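# Place the phone inside its case

## Task

Get the phone into its case so that it stays there without the robot holding it; afterwards open the gripper and pull the arms away.

## Robot and tools

Robot: two arms, left_arm and right_arm, mounted on either side of a table. Each has six revolute joints and a parallel gripper. The names left and right only label the arms; left_arm sits on the +y side of the scene. Nothing rigid may leave the table, and the phone, not a gripper, must keep it in the case at the end. A loose object can occasionally get a small external shove.

Frame: one shared world frame. The origin is on the table surface midway between the arms, +x points out across the table, +z points up, and +y points toward left_arm. Positions are in metres. Gripper orientation is a quaternion in w,x,y,z order. In the gripper's own frame the fingers extend along +z and close along y. The reported hand point lies between the finger pads, roughly 1 cm short of the tips, and can be somewhat wrong, more so when the arm is stretched out.

The row: every command that moves the robot uses rows of 14 numbers, a single list covering both arms. The first 7 are left_arm, the next 7 are right_arm. Within each arm the order is fixed and unusual: shoulder, elbow, wrist roll, wrist pitch, waist, wrist yaw, then gripper opening. The six joint values are absolute target angles in radians, in the same form that Joint positions prints. They are not offsets. Nominal ranges: waist -2.618 to 3.054, shoulder 0.000 to 3.142, elbow 0.000 to 3.142, wrist pitch -1.571 to 1.571, wrist yaw -1.571 to 1.571, wrist roll -2.094 to 2.094. The true limits may differ by up to 0.036 rad either way. A target more than 0.036 rad beyond a nominal end, and beyond the joint's current angle, is rejected. A target past the true end is clipped, and the result then prints "joint sent to its limit". Opening is a unitless value from -1 (shut) to +1 (wide open, 0.094 m between the pads). Between those ends the fingers are driven until grip_measured equals the commanded value. To hold something, command roughly 0.03 less than its grip_measured; a smaller gap gives a lighter grip. Thin parts (under about 2 mm) are held with less force.

Tools:
- execute_actions(actions): a list of actions. Each action is a list of up to 15 rows, and one row is applied per 1/30 s control step. If fewer than 15 rows are given, the last row repeats for the remaining steps. An empty list only returns the current state and images.
- move(target, speed, blocking): target is one 14-number row of absolute angles. All joints travel along paths that finish together, so the hand follows a curve. speed, in rad/s from 0.01 to 2 (default 0.5), caps the joint that has the longest way to go. A move lasts 0.5 to 10 s and does not stop for obstacles or the other arm. Finger values take effect at the start. With blocking=false the call returns after 0.5 s; until a result shows the move has ended, call wait or stop before sending new rows or moves.
- wait(seconds): 0 to 10 s, holding the last command; returns early when a running move finishes.
- stop(): brakes a running move, which needs some distance; the fingers keep moving.
- zoom_image(camera, region): a closer look at [x0, y0, x1, y1] pixels (origin top-left, at most 504 by 504) of cam_high, cam_low, cam_left_wrist or cam_right_wrist.
- finished_scene(scene): pass the current scene's integer number to end it for good; it reports success and gives the next task.

Motion limits: each step, a joint's target is held within a set distance of its measured angle (waist 0.202, shoulder 0.258, elbow 0.238, wrist pitch 0.573, wrist yaw and wrist roll 0.522 rad). If a step's targets would move the hand more than 70 mm, they are scaled back. So large changes need several actions, and an unfinished motion should be sent again. To keep a joint where it is, resend its "Joint targets" value.

Results: each result has a state line per arm (hand position and quaternion), plus Joint positions and Joint velocities per arm in the joint order above, then the pad gap in m. It also gives Joint targets (the angles currently being driven toward), grip_measured, joint torques (raw drive output, offset and noisy), and the four 504x504 camera images with calibration updates. Results of action calls also list joint angles at some steps; HELD with an arm's label means part of that arm's row was held back on that step. "joint command not followed" means a clearance check changed some joint targets. A move adds a "move:" line giving the ending (done, off_target, moving, held, fault), limits=held or limits=none, and each arm's joint farthest from its target. MOTOR HOT appears from 75 °C. At 90 °C the arm pauses for 10 s, and at 100 °C it goes limp; both are reported as OVER-TEMPERATURE FAULT. FAULT lines mean an arm stopped.

Avoid: collisions or pressing between the two arms; fast moves into contact, since faster moves and targets set deeper past the contact press harder; dropping, slipping or knocking the phone or case; pushing anything off the table; holding loads so long that motors overheat. When finished, open the gripper, lift clear, and confirm that the phone rests in the case.

Each tool is called after "Emit:" as name([rows], argument=value, ...), one row to a line, values as JSON.

## Session

Emit:
execute_actions(actions=[])

Scene clock: 0.00 s.
left_arm: end_effector_position=(+0.0877, -0.0410, +0.1797) grip_measured=+1.000 end_effector_quat_wxyz=(+0.002, +0.366, +0.930, -0.028) | right_arm: end_effector_position=(+0.1910, -0.2567, +0.1758) grip_measured=+1.000 end_effector_quat_wxyz=(+0.144, +0.312, +0.939, +0.011)
Joint names: [shoulder, elbow, wrist roll, wrist pitch, waist, wrist yaw]
Joint positions: left_arm=[ 1.652  1.596 -0.538 -1.467 -1.357  0.032  0.094] | right_arm=[ 0.987  1.056  1.348 -1.473  0.519  0.239  0.094]
Joint velocities: left_arm=[-0.012 -0.002 -0.022  0.007 -0.007 -0.007  0.   ] | right_arm=[ 0.017 -0.002  0.007 -0.11  -0.012  0.095  0.   ]
Joint torques (N m, as the arm reports them, + toward a larger angle): no reading
Joint targets: left_arm=[1.646 1.602 -0.538 -1.466 -1.357 0.028] | right_arm=[0.982 1.062 1.348 -1.478 0.519 0.246]
camera_calibration (this result's frames):
cam_left_wrist: T_world_to_cam=[[-0.682773, -0.727738, 0.0649438, 0.0194271], [-0.645041, 0.64215, 0.414206, 0.0547991], [-0.343137, 0.240917, -0.907863, 0.328302], [0, 0, 0, 1]] pos_world=[0.161265, -0.100145, 0.274094]
cam_right_wrist: T_world_to_cam=[[-0.316284, -0.948546, -0.0149992, -0.18267], [-0.930035, 0.306916, 0.202084, 0.262359], [-0.187082, 0.0778657, -0.979253, 0.330028], [0, 0, 0, 1]] pos_world=[0.24797, -0.279491, 0.267423]

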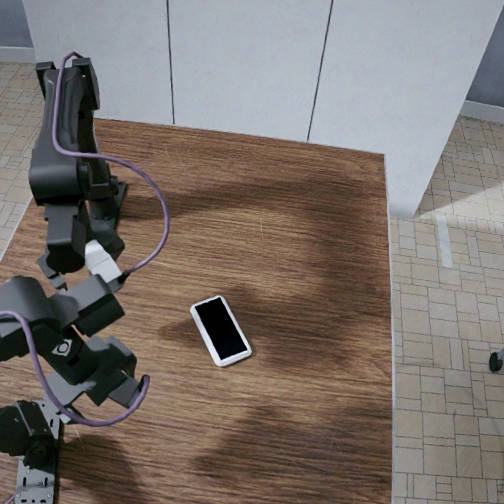

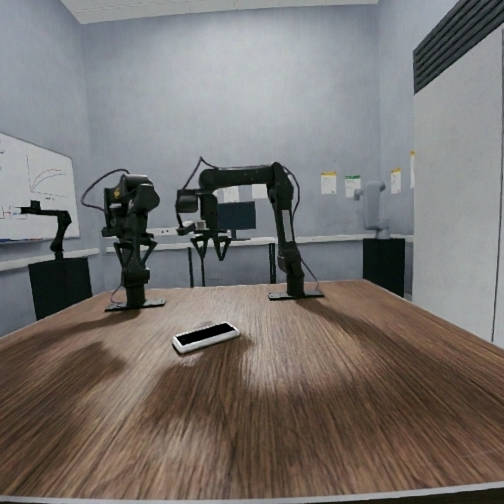

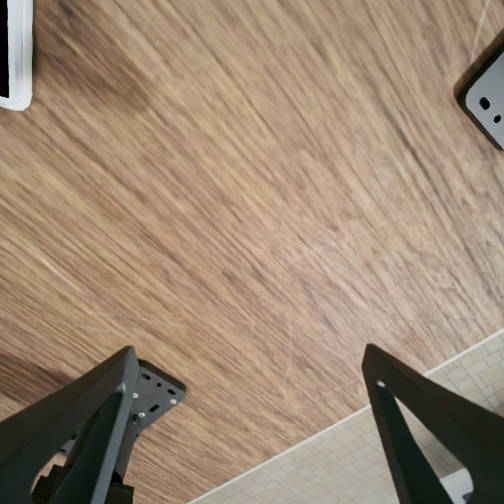

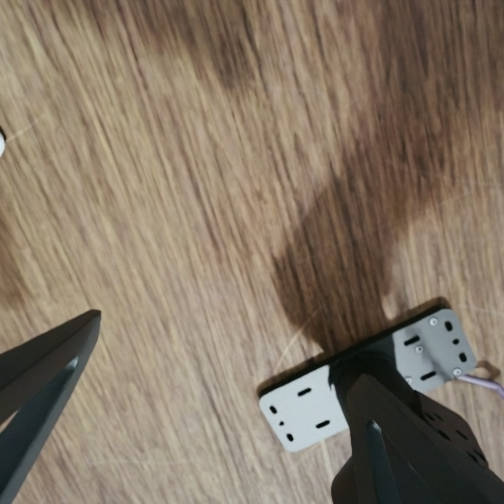

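Emit:
move(target=[2.25,2.02,-1.29,-1.29,-0.78,0,1,0.982,1.062,1.348,-1.478,-0.1,0.246,1], speed=0.6)

Scene clock: 2.50 s.
left_arm: end_effector_position=(+0.3423, -0.0364, +0.0683) grip_measured=+1.000 end_effector_quat_wxyz=(-0.003, -0.283, +0.959, -0.006) | right_arm: end_effector_position=(+0.2065, -0.3511, +0.1757) grip_measured=+1.000 end_effector_quat_wxyz=(+0.140, +0.579, +0.803, -0.032)
Joint names: [shoulder, elbow, wrist roll, wrist pitch, waist, wrist yaw]
Joint positions: left_arm=[ 2.251  1.983 -1.279 -1.295 -0.774  0.012  0.094] | right_arm=[ 0.987  1.056  1.348 -1.473 -0.089  0.237  0.094]
Joint velocities: left_arm=[-0.017  0.002  0.037 -0.037 -0.007  0.037  0.   ] | right_arm=[ 0.002 -0.007 -0.037 -0.022  0.017  0.007  0.   ]
Joint torques (N m, as the arm reports them, + toward a larger angle): left_arm=[-11.82   9.15  -0.11   0.49  -0.51  -0.08] | right_arm=[-1.49  6.6  -0.01  0.53 -0.73  0.2 ]
Joint targets: left_arm=[2.250 2.020 -1.290 -1.290 -0.780 -0.000] | right_arm=[0.982 1.062 1.348 -1.478 -0.100 0.246]
move: off_target (left_arm); limits=none; left_arm: farthest joint: the elbow, 0.037 radians from its target (0.424 radians at the start); right_arm: farthest joint: the waist, 0.011 radians from its target (0.619 radians at the start)
camera_calibration (this result's frames):
cam_left_wrist: T_world_to_cam=[[0.5412, -0.840556, 0.0238171, -0.216381], [-0.75828, -0.475592, 0.445896, 0.258089], [-0.363474, -0.259379, -0.894768, 0.301272], [0, 0, 0, 1]] pos_world=[0.422313, 0.0190082, 0.159641]
cam_right_wrist: T_world_to_cam=[[-0.801067, -0.598362, -0.0159375, -0.0440001], [-0.588492, 0.782428, 0.203677, 0.401942], [-0.109403, 0.172538, -0.978908, 0.357345], [0, 0, 0, 1]] pos_world=[0.240387, -0.402474, 0.26724]

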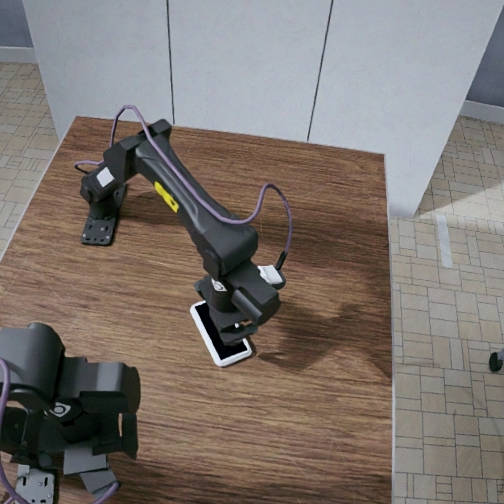

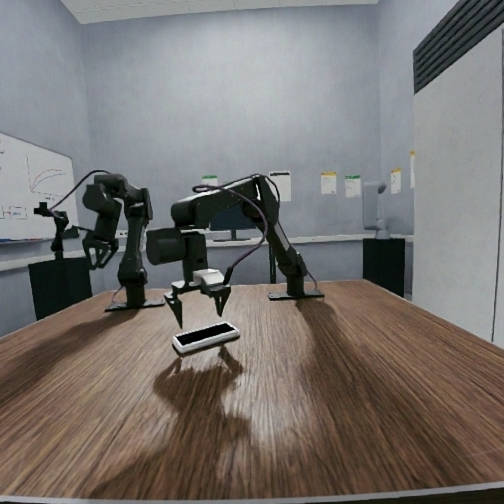

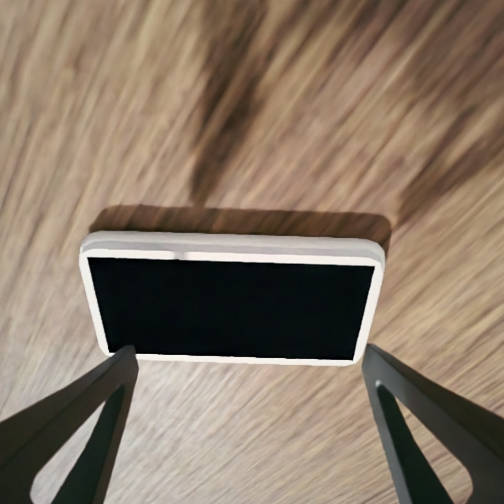

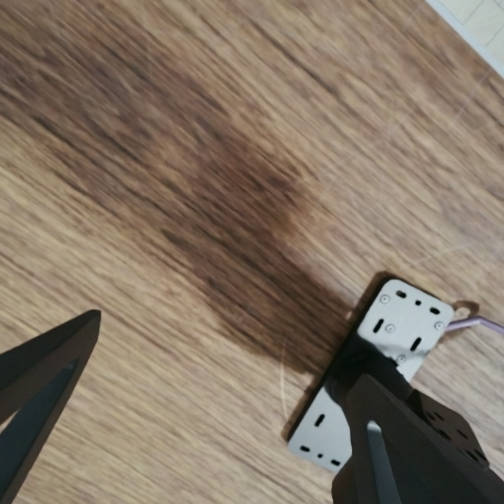

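Emit:
move(target=[2.2,1.785,-1.27,-1.15,-0.78,0,1,0.982,1.062,1.348,-1.478,-0.1,0.246,1], speed=0.2)

Scene clock: 4.03 s.
left_arm: end_effector_position=(+0.3325, -0.0280, +0.0383) grip_measured=+1.000 end_effector_quat_wxyz=(-0.006, -0.284, +0.959, -0.002) | right_arm: end_effector_position=(+0.2065, -0.3511, +0.1757) grip_measured=+1.000 end_effector_quat_wxyz=(+0.140, +0.579, +0.803, -0.032)
Joint names: [shoulder, elbow, wrist roll, wrist pitch, waist, wrist yaw]
Joint positions: left_arm=[ 2.218  1.808 -1.279 -1.163 -0.774  0.012  0.094] | right_arm=[ 0.987  1.056  1.348 -1.473 -0.089  0.237  0.094]
Joint velocities: left_arm=[-0.012 -0.002  0.066  0.037 -0.007 -0.022  0.   ] | right_arm=[ 0.007 -0.012 -0.066  0.022  0.002  0.022  0.   ]
Joint torques (N m, as the arm reports them, + toward a larger angle): left_arm=[-12.75   4.7    0.07   0.57  -0.48  -0.09] | right_arm=[-1.46  6.6  -0.01  0.53 -0.7   0.19]
Joint targets: left_arm=[2.200 1.785 -1.270 -1.150 -0.780 0.000] | right_arm=[0.982 1.062 1.348 -1.478 -0.100 0.246]
move: off_target (left_arm); limits=none; left_arm: farthest joint: the elbow, 0.023 radians from its target (0.198 radians at the start); right_arm: farthest joint: the waist, 0.011 radians from its target (0.011 radians at the start)
camera_calibration (this result's frames):
cam_left_wrist: T_world_to_cam=[[0.541661, -0.840469, 0.0146872, -0.203146], [-0.754847, -0.478643, 0.44845, 0.266683], [-0.369878, -0.253994, -0.893687, 0.275229], [0, 0, 0, 1]] pos_world=[0.413142, 0.0268148, 0.129358]
cam_right_wrist: T_world_to_cam=[[-0.801067, -0.598362, -0.0159375, -0.0440001], [-0.588492, 0.782428, 0.203677, 0.401942], [-0.109403, 0.172538, -0.978908, 0.357345], [0, 0, 0, 1]] pos_world=[0.240387, -0.402474, 0.26724]

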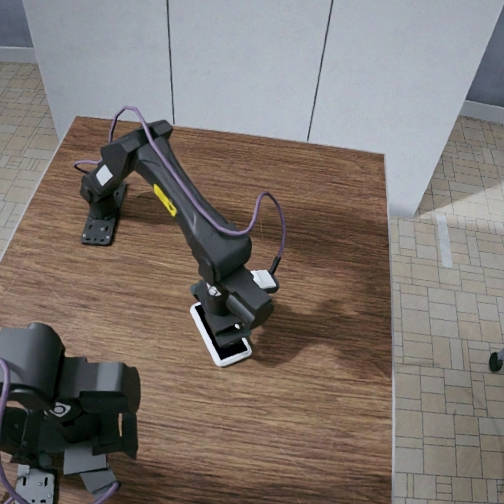

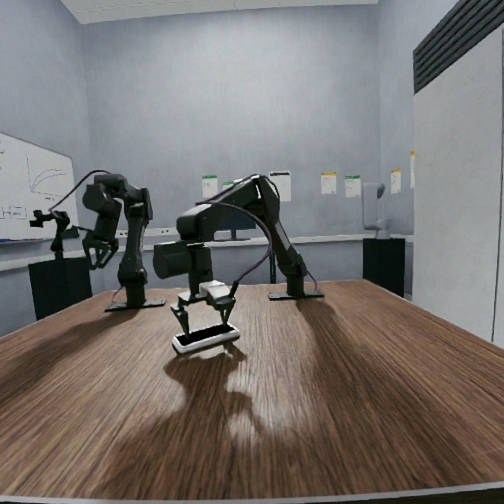

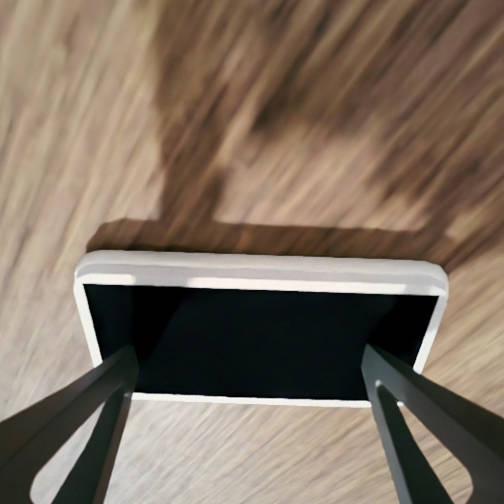

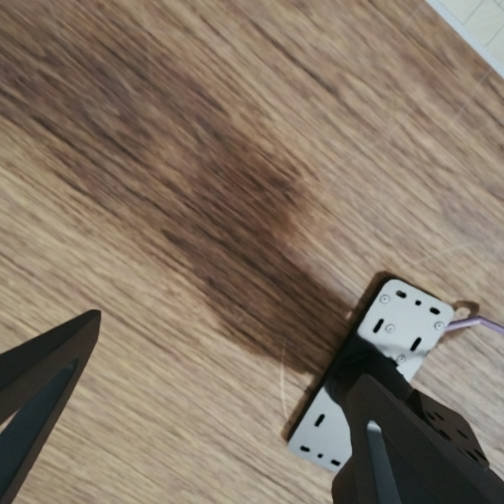

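Emit:
move(target=[2.36,1.71,-1.27,-1.115,-0.78,0,1,0.982,1.062,1.348,-1.478,-0.1,0.246,1], speed=0.05)

Scene clock: 7.23 s.
left_arm: end_effector_position=(+0.3315, -0.0274, +0.0299) grip_measured=+1.000 end_effector_quat_wxyz=(-0.010, -0.283, +0.959, +0.004) | right_arm: end_effector_position=(+0.2065, -0.3511, +0.1757) grip_measured=+1.000 end_effector_quat_wxyz=(+0.140, +0.579, +0.803, -0.032)
Joint names: [shoulder, elbow, wrist roll, wrist pitch, waist, wrist yaw]
Joint positions: left_arm=[ 2.235  1.802 -1.278 -1.155 -0.774  0.013  0.094] | right_arm=[ 0.987  1.056  1.348 -1.473 -0.089  0.237  0.094]
Joint velocities: left_arm=[ 0.012 -0.002 -0.022  0.022 -0.017 -0.007  0.   ] | right_arm=[ 0.007 -0.002  0.022  0.051 -0.007  0.051  0.   ]
Joint torques (N m, as the arm reports them, + toward a larger angle): left_arm=[-1.69 -0.05  0.06  0.84 -0.46 -0.08] | right_arm=[-1.48  6.61 -0.01  0.53 -0.74  0.2 ]
Joint targets: left_arm=[2.354 1.715 -1.271 -1.117 -0.780 0.001] | right_arm=[0.982 1.062 1.348 -1.478 -0.100 0.246]
move: off_target (left_arm); limits=none; left_arm: farthest joint: the shoulder, 0.125 radians from its target (0.142 radians at the start); right_arm: farthest joint: the waist, 0.011 radians from its target (0.011 radians at the start)
camera_calibration (this result's frames):
cam_left_wrist: T_world_to_cam=[[0.540796, -0.841153, 0.000688999, -0.201279], [-0.750062, -0.48186, 0.45301, 0.268219], [-0.380719, -0.245503, -0.891505, 0.271291], [0, 0, 0, 1]] pos_world=[0.413318, 0.0265399, 0.12049]
cam_right_wrist: T_world_to_cam=[[-0.801067, -0.598362, -0.0159375, -0.0440001], [-0.588492, 0.782428, 0.203677, 0.401942], [-0.109403, 0.172538, -0.978908, 0.357345], [0, 0, 0, 1]] pos_world=[0.240387, -0.402474, 0.26724]

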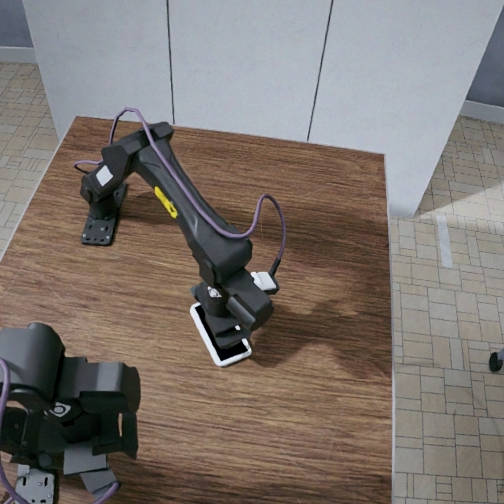

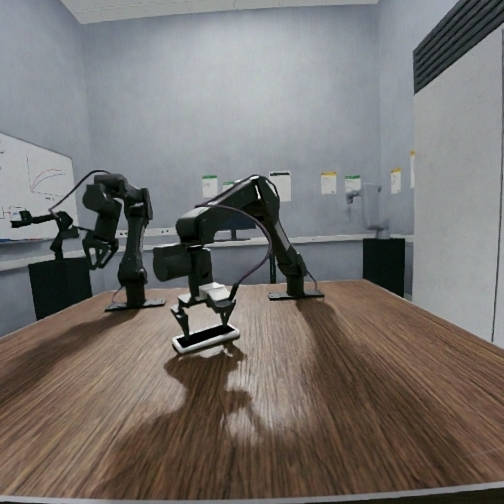

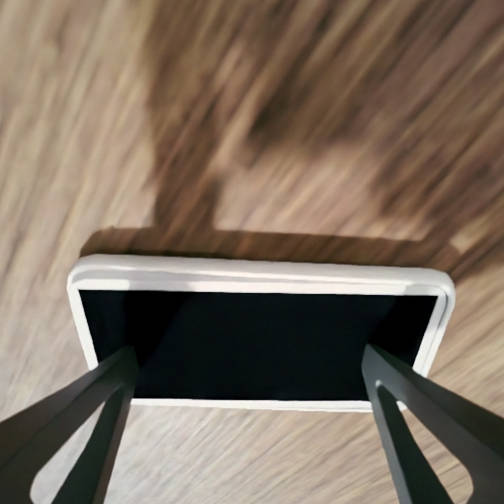

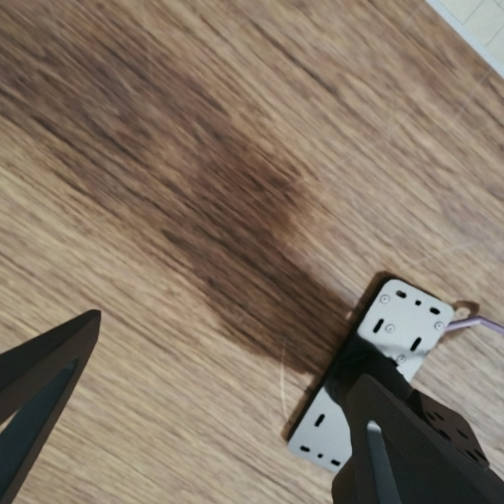

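Emit:
move(target=[2.38,1.68,-1.27,-1.02,-0.78,0,1,0.982,1.062,1.348,-1.478,-0.1,0.246,1], speed=0.08)

Scene clock: 9.57 s.
left_arm: end_effector_position=(+0.3319, -0.0277, +0.0290) grip_measured=+1.000 end_effector_quat_wxyz=(-0.008, -0.283, +0.959, +0.001) | right_arm: end_effector_position=(+0.2065, -0.3511, +0.1757) grip_measured=+1.000 end_effector_quat_wxyz=(+0.140, +0.579, +0.803, -0.032)
Joint names: [shoulder, elbow, wrist roll, wrist pitch, waist, wrist yaw]
Joint positions: left_arm=[ 2.231  1.792 -1.278 -1.143 -0.774  0.013  0.094] | right_arm=[ 0.987  1.056  1.348 -1.473 -0.089  0.237  0.094]
Joint velocities: left_arm=[-0.002 -0.007 -0.022  0.095 -0.022  0.037  0.   ] | right_arm=[-0.012 -0.007 -0.051  0.022  0.007 -0.022  0.   ]
Joint torques (N m, as the arm reports them, + toward a larger angle): left_arm=[-1.68 -0.22  0.04  1.58 -0.4  -0.07] | right_arm=[-1.45  6.62  0.    0.54 -0.76  0.18]
Joint targets: left_arm=[2.350 1.703 -1.272 -1.045 -0.779 0.002] | right_arm=[0.982 1.062 1.348 -1.478 -0.100 0.246]
move: off_target (left_arm); limits=none; left_arm: farthest joint: the shoulder, 0.149 radians from its target (0.145 radians at the start); right_arm: farthest joint: the waist, 0.011 radians from its target (0.011 radians at the start)
camera_calibration (this result's frames):
cam_left_wrist: T_world_to_cam=[[0.540135, -0.84155, 0.00690574, -0.201765], [-0.752663, -0.479381, 0.451322, 0.269712], [-0.3765, -0.248973, -0.892334, 0.269157], [0, 0, 0, 1]] pos_world=[0.41332, 0.0265121, 0.119844]
cam_right_wrist: T_world_to_cam=[[-0.801067, -0.598362, -0.0159375, -0.0440001], [-0.588492, 0.782428, 0.203677, 0.401942], [-0.109403, 0.172538, -0.978908, 0.357345], [0, 0, 0, 1]] pos_world=[0.240387, -0.402474, 0.26724]

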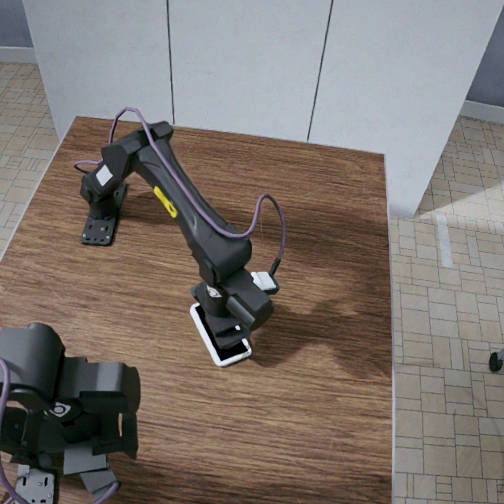

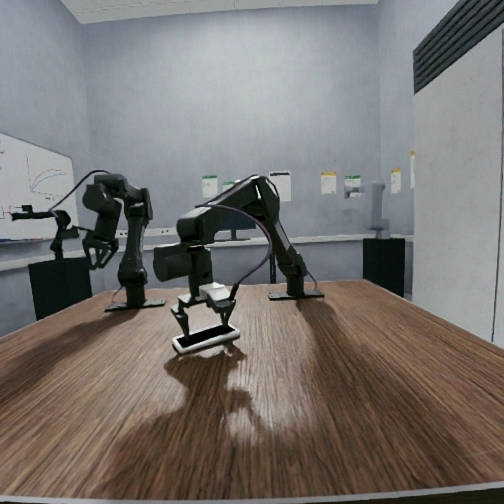

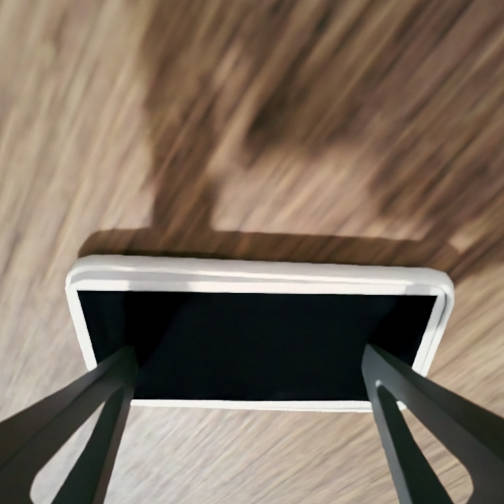

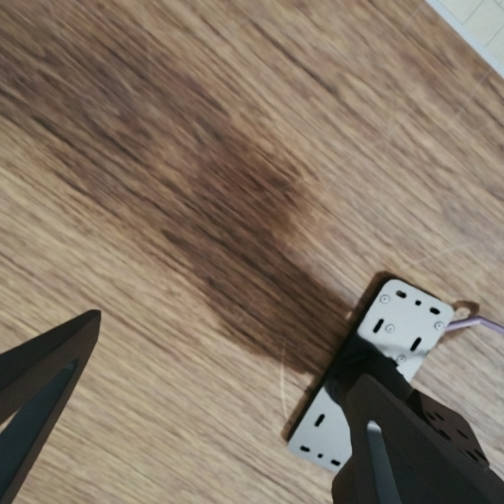

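Emit:
move(target=[2.18,1.79,-1.27,-1.143,-0.78,0,1,0.982,1.062,1.348,-1.478,-0.1,0.246,1], speed=0.1)

Emit:
move(target=[2.08,1.60,-1.27,-1.0,-0.765,0,1,0.982,1.062,1.348,-1.478,-0.1,0.246,1], speed=0.2)

Scene clock: 10.97 s.
left_arm: end_effector_position=(+0.3341, -0.0297, +0.0433) grip_measured=+1.000 end_effector_quat_wxyz=(+0.001, -0.283, +0.959, -0.013) | right_arm: end_effector_position=(+0.2065, -0.3511, +0.1757) grip_measured=+1.000 end_effector_quat_wxyz=(+0.140, +0.579, +0.803, -0.032)
Joint names: [shoulder, elbow, wrist roll, wrist pitch, waist, wrist yaw]
Joint positions: left_arm=[ 2.197  1.794 -1.278 -1.144 -0.774  0.013  0.094] | right_arm=[ 0.987  1.056  1.348 -1.473 -0.089  0.237  0.094]
Joint velocities: left_arm=[ 0.002 -0.007 -0.037 -0.051 -0.002 -0.037  0.   ] | right_arm=[-0.012 -0.017  0.022 -0.081 -0.007  0.007  0.   ]
Joint torques (N m, as the arm reports them, + toward a larger angle): left_arm=[-12.68   6.16   0.05   0.47  -0.49  -0.09] | right_arm=[-1.44  6.61 -0.01  0.54 -0.75  0.18]
Joint targets: left_arm=[2.180 1.790 -1.270 -1.143 -0.780 0.000] | right_arm=[0.982 1.062 1.348 -1.478 -0.100 0.246]
move: done; limits=none; left_arm: farthest joint: the shoulder, 0.017 radians from its target (0.051 radians at the start); right_arm: farthest joint: the waist, 0.011 radians from its target (0.011 radians at the start)
camera_calibration (this result's frames):
cam_left_wrist: T_world_to_cam=[[0.539528, -0.841024, 0.0398475, -0.205931], [-0.764245, -0.469314, 0.442351, 0.268573], [-0.353327, -0.269114, -0.895956, 0.274009], [0, 0, 0, 1]] pos_world=[0.413175, 0.0265915, 0.134902]
cam_right_wrist: T_world_to_cam=[[-0.801067, -0.598362, -0.0159375, -0.0440001], [-0.588492, 0.782428, 0.203677, 0.401942], [-0.109403, 0.172538, -0.978908, 0.357345], [0, 0, 0, 1]] pos_world=[0.240387, -0.402474, 0.26724]

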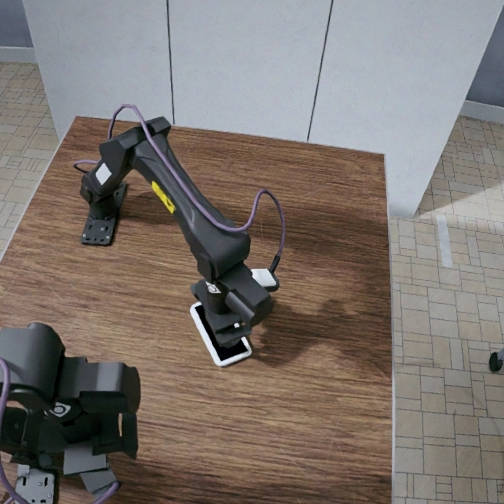

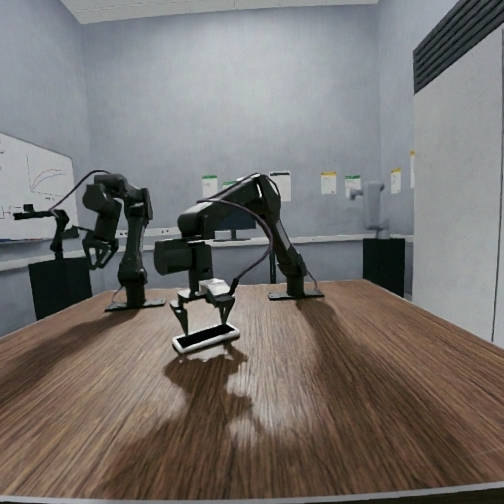

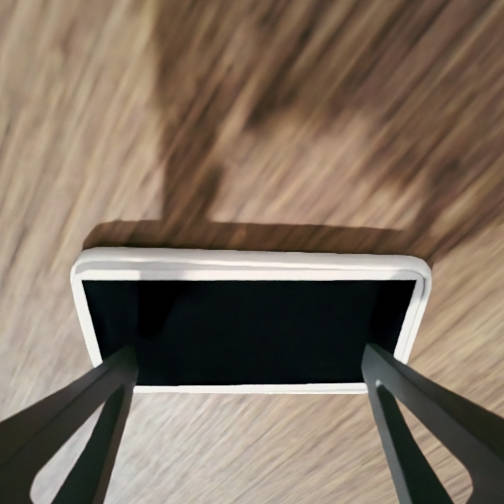

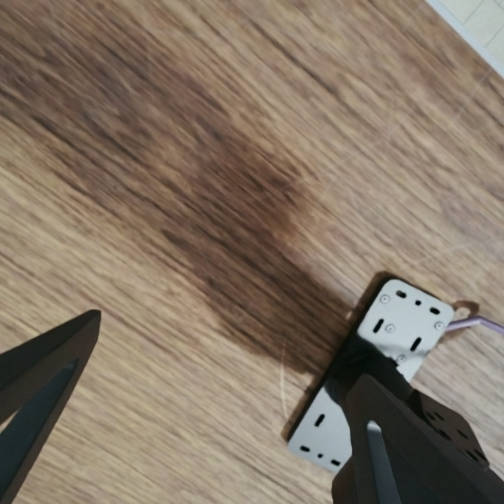

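Scene clock: 12.53 s.
left_arm: end_effector_position=(+0.3266, -0.0233, +0.0389) grip_measured=+1.000 end_effector_quat_wxyz=(+0.018, -0.282, +0.958, -0.039) | right_arm: end_effector_position=(+0.2065, -0.3511, +0.1757) grip_measured=+1.000 end_effector_quat_wxyz=(+0.140, +0.579, +0.803, -0.032)
Joint names: [shoulder, elbow, wrist roll, wrist pitch, waist, wrist yaw]
Joint positions: left_arm=[ 2.101  1.621 -1.278 -1.006 -0.774  0.013  0.094] | right_arm=[ 0.987  1.056  1.348 -1.473 -0.089  0.237  0.094]
Joint velocities: left_arm=[-0.007  0.002 -0.007 -0.007 -0.007 -0.037  0.   ] | right_arm=[-0.002  0.007  0.037 -0.007 -0.002  0.007  0.   ]
Joint torques (N m, as the arm reports them, + toward a larger angle): left_arm=[-12.26   4.93   0.05   0.68   0.73  -0.1 ] | right_arm=[-1.46  6.61  0.01  0.53 -0.75  0.19]
Joint targets: left_arm=[2.080 1.600 -1.270 -1.000 -0.765 0.000] | right_arm=[0.982 1.062 1.348 -1.478 -0.100 0.246]
move: off_target (left_arm); limits=none; left_arm: farthest joint: the shoulder, 0.021 radians from its target (0.117 radians at the start); right_arm: farthest joint: the waist, 0.011 radians from its target (0.011 radians at the start)
camera_calibration (this result's frames):
cam_left_wrist: T_world_to_cam=[[0.536291, -0.838274, 0.0984354, -0.197463], [-0.784534, -0.452071, 0.424427, 0.275475], [-0.311286, -0.304842, -0.900096, 0.254757], [0, 0, 0, 1]] pos_world=[0.401319, 0.0366674, 0.131824]
cam_right_wrist: T_world_to_cam=[[-0.801067, -0.598362, -0.0159375, -0.0440001], [-0.588492, 0.782428, 0.203677, 0.401942], [-0.109403, 0.172538, -0.978908, 0.357345], [0, 0, 0, 1]] pos_world=[0.240387, -0.402474, 0.26724]

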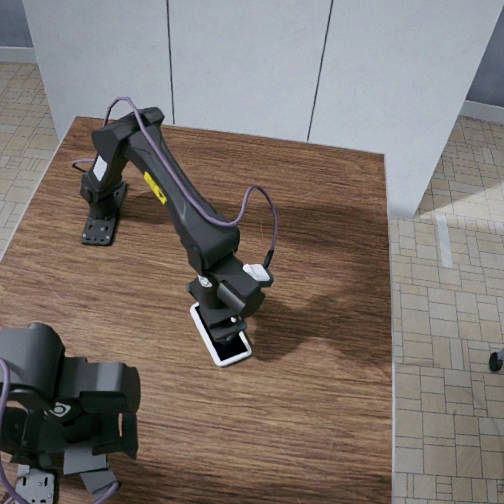

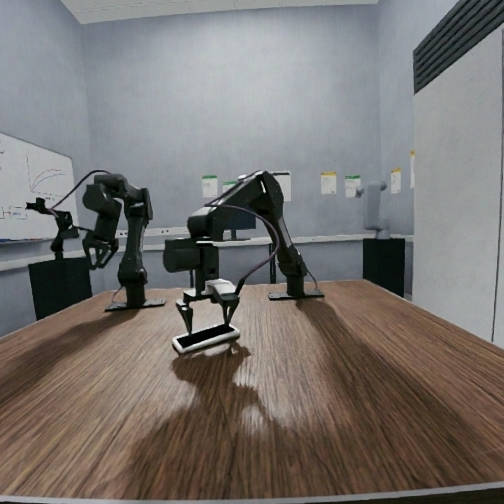

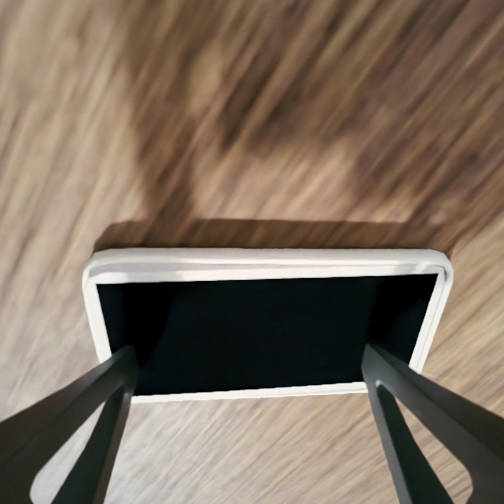

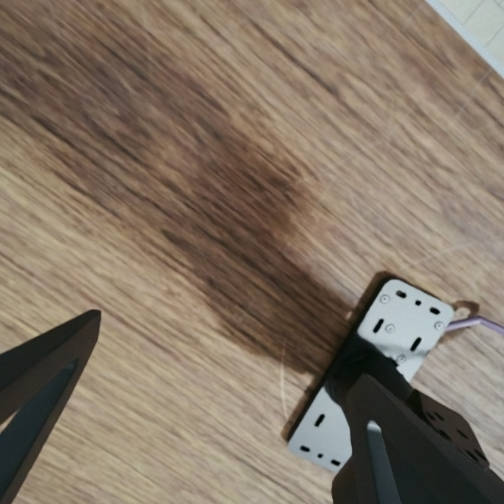

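Emit:
move(target=[2.23,1.53,-1.27,-0.98,-0.765,0,1,0.982,1.062,1.348,-1.478,-0.1,0.246,1], speed=0.06)

Scene clock: 15.13 s.
left_arm: end_effector_position=(+0.3257, -0.0224, +0.0292) grip_measured=+1.000 end_effector_quat_wxyz=(+0.012, -0.282, +0.959, -0.030) | right_arm: end_effector_position=(+0.2065, -0.3511, +0.1757) grip_measured=+1.000 end_effector_quat_wxyz=(+0.140, +0.579, +0.803, -0.032)
Joint names: [shoulder, elbow, wrist roll, wrist pitch, waist, wrist yaw]
Joint positions: left_arm=[ 2.125  1.621 -1.278 -1.003 -0.774  0.013  0.094] | right_arm=[ 0.987  1.056  1.348 -1.473 -0.089  0.237  0.094]
Joint velocities: left_arm=[ 0.007  0.002 -0.051 -0.022  0.002  0.022  0.   ] | right_arm=[-0.012 -0.002 -0.022  0.066 -0.007  0.051  0.   ]
Joint torques (N m, as the arm reports them, + toward a larger angle): left_arm=[-2.13 -0.24  0.05  0.83  0.74 -0.08] | right_arm=[-1.49  6.6   0.    0.53 -0.76  0.19]
Joint targets: left_arm=[2.230 1.530 -1.270 -0.980 -0.765 -0.000] | right_arm=[0.982 1.062 1.348 -1.478 -0.100 0.246]
move: off_target (left_arm); limits=none; left_arm: farthest joint: the shoulder, 0.105 radians from its target (0.129 radians at the start); right_arm: farthest joint: the waist, 0.011 radians from its target (0.011 radians at the start)
camera_calibration (this result's frames):
cam_left_wrist: T_world_to_cam=[[0.53773, -0.839514, 0.0778659, -0.195117], [-0.777762, -0.458275, 0.430197, 0.276786], [-0.325472, -0.291891, -0.899371, 0.25094], [0, 0, 0, 1]] pos_world=[0.401868, 0.0362879, 0.121808]
cam_right_wrist: T_world_to_cam=[[-0.801067, -0.598362, -0.0159375, -0.0440001], [-0.588492, 0.782428, 0.203677, 0.401942], [-0.109403, 0.172538, -0.978908, 0.357345], [0, 0, 0, 1]] pos_world=[0.240387, -0.402474, 0.26724]

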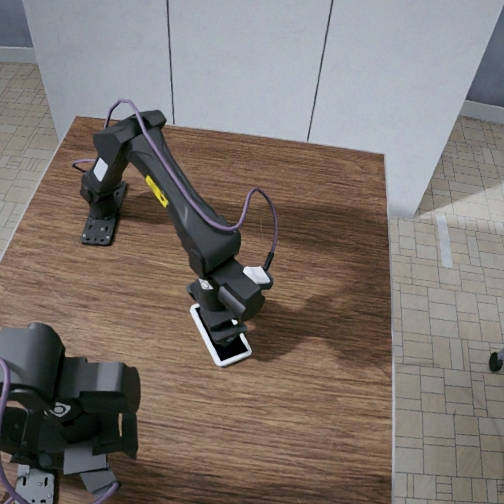

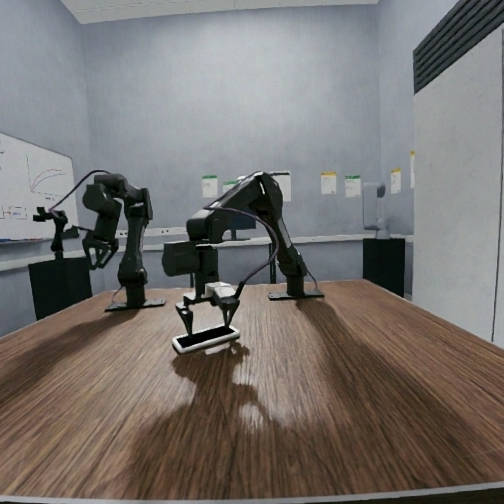

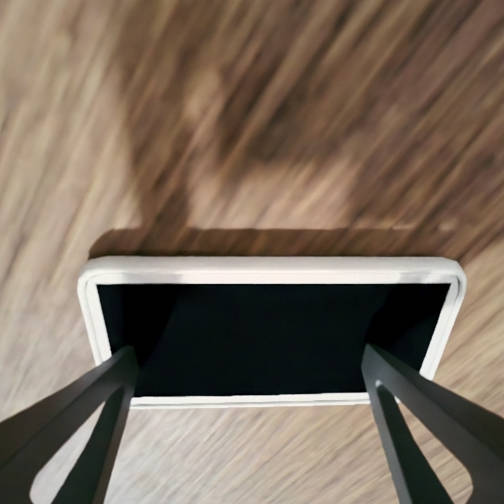

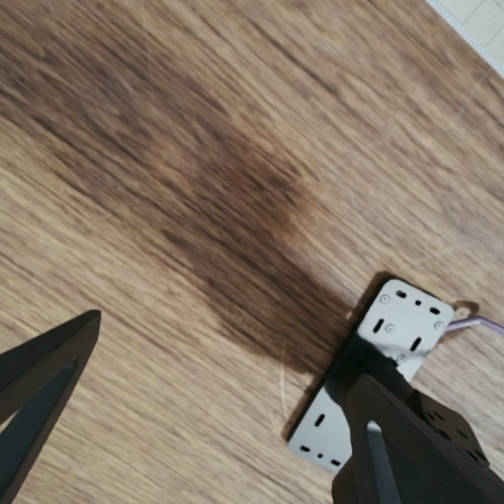

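Emit:
move(target=[1.85,1.65,-1.27,-1.15,-0.765,0,1,0.982,1.062,1.348,-1.478,-0.1,0.246,1], speed=0.4)

Emit:
zoom_image(camera="cam_low", region=[160, 305, 250, 365])

Emit:
zoom_image(camera="cam_high", region=[170, 280, 270, 380])

Scene clock: 16.70 s.
left_arm: end_effector_position=(+0.3088, -0.0081, +0.1289) grip_measured=+1.000 end_effector_quat_wxyz=(+0.049, -0.281, +0.955, -0.086) | right_arm: end_effector_position=(+0.2065, -0.3511, +0.1757) grip_measured=+1.000 end_effector_quat_wxyz=(+0.140, +0.579, +0.803, -0.032)
Joint names: [shoulder, elbow, wrist roll, wrist pitch, waist, wrist yaw]
Joint positions: left_arm=[ 1.859  1.623 -1.278 -1.137 -0.774  0.013  0.094] | right_arm=[ 0.987  1.056  1.348 -1.473 -0.089  0.237  0.094]
Joint velocities: left_arm=[-0.012 -0.022 -0.037  0.022  0.017  0.007  0.   ] | right_arm=[-0.012 -0.017  0.007 -0.037  0.002  0.037  0.   ]
Joint torques (N m, as the arm reports them, + toward a larger angle): left_arm=[-9.6   8.76  0.05  0.67  0.73 -0.08] | right_arm=[-1.44  6.62  0.    0.53 -0.74  0.19]
Joint targets: left_arm=[1.850 1.650 -1.270 -1.150 -0.765 0.000] | right_arm=[0.982 1.062 1.348 -1.478 -0.100 0.246]
move: off_target (left_arm); limits=none; left_arm: farthest joint: the elbow, 0.027 radians from its target (0.029 radians at the start); right_arm: farthest joint: the waist, 0.011 radians from its target (0.011 radians at the start)
camera_calibration (this result's frames):
cam_left_wrist: T_world_to_cam=[[0.523294, -0.827237, 0.204555, -0.193592], [-0.819444, -0.422627, 0.387166, 0.245998], [-0.233827, -0.370223, -0.899033, 0.310303], [0, 0, 0, 1]] pos_world=[0.375445, 0.0587003, 0.223331]
cam_right_wrist: T_world_to_cam=[[-0.801067, -0.598362, -0.0159375, -0.0440001], [-0.588492, 0.782428, 0.203677, 0.401942], [-0.109403, 0.172538, -0.978908, 0.357345], [0, 0, 0, 1]] pos_world=[0.240387, -0.402474, 0.26724]

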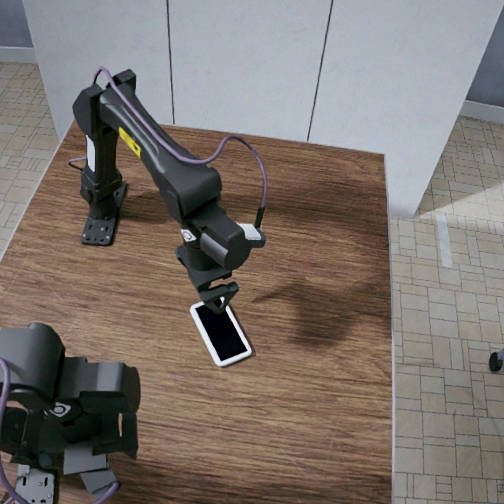

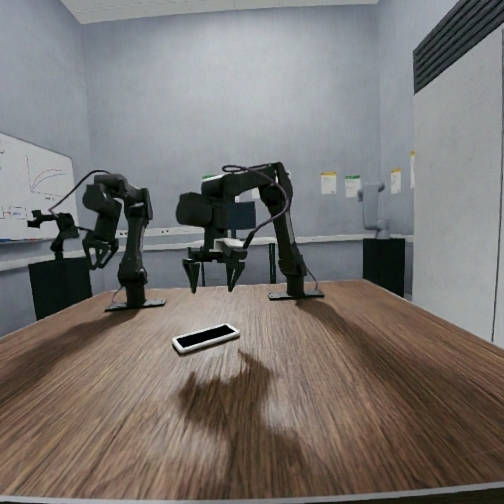

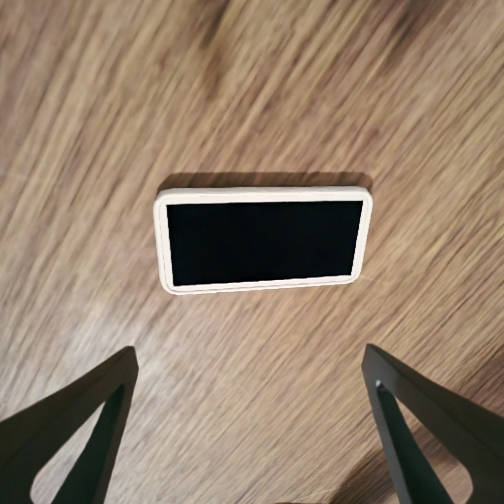

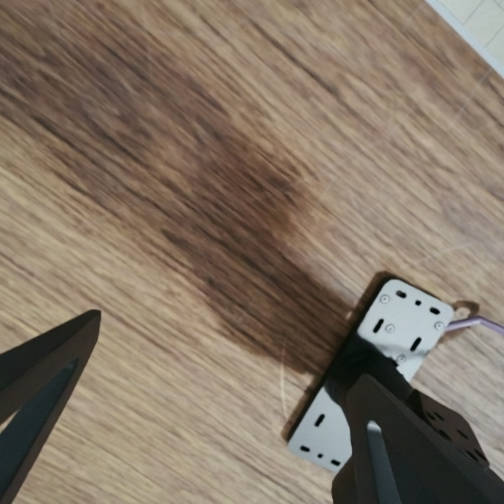

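Region (160, 305, 250, 365) of cam_low's 504x504 image, scaled by 5.600, with more detail than that image has.

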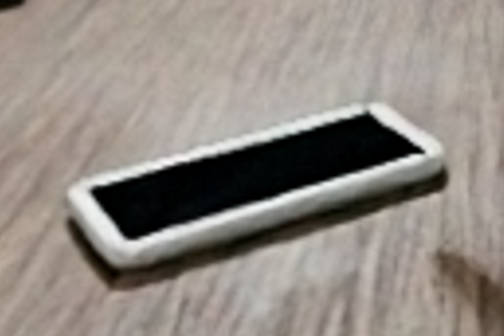

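Region (170, 280, 270, 380) of cam_high's 504x504 image, scaled by 5.040, with more detail than that image has.

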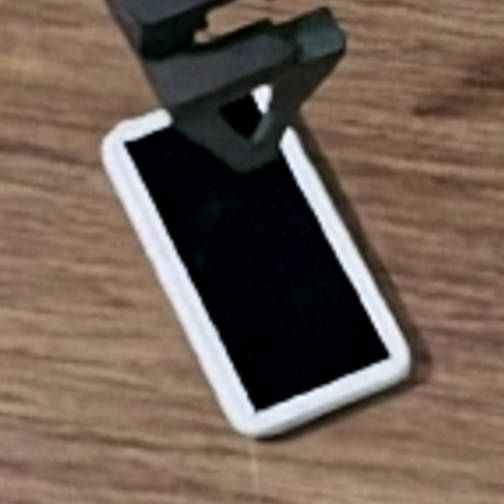

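Emit:
finished_scene(scene=2)

The scene is finished: the task was done.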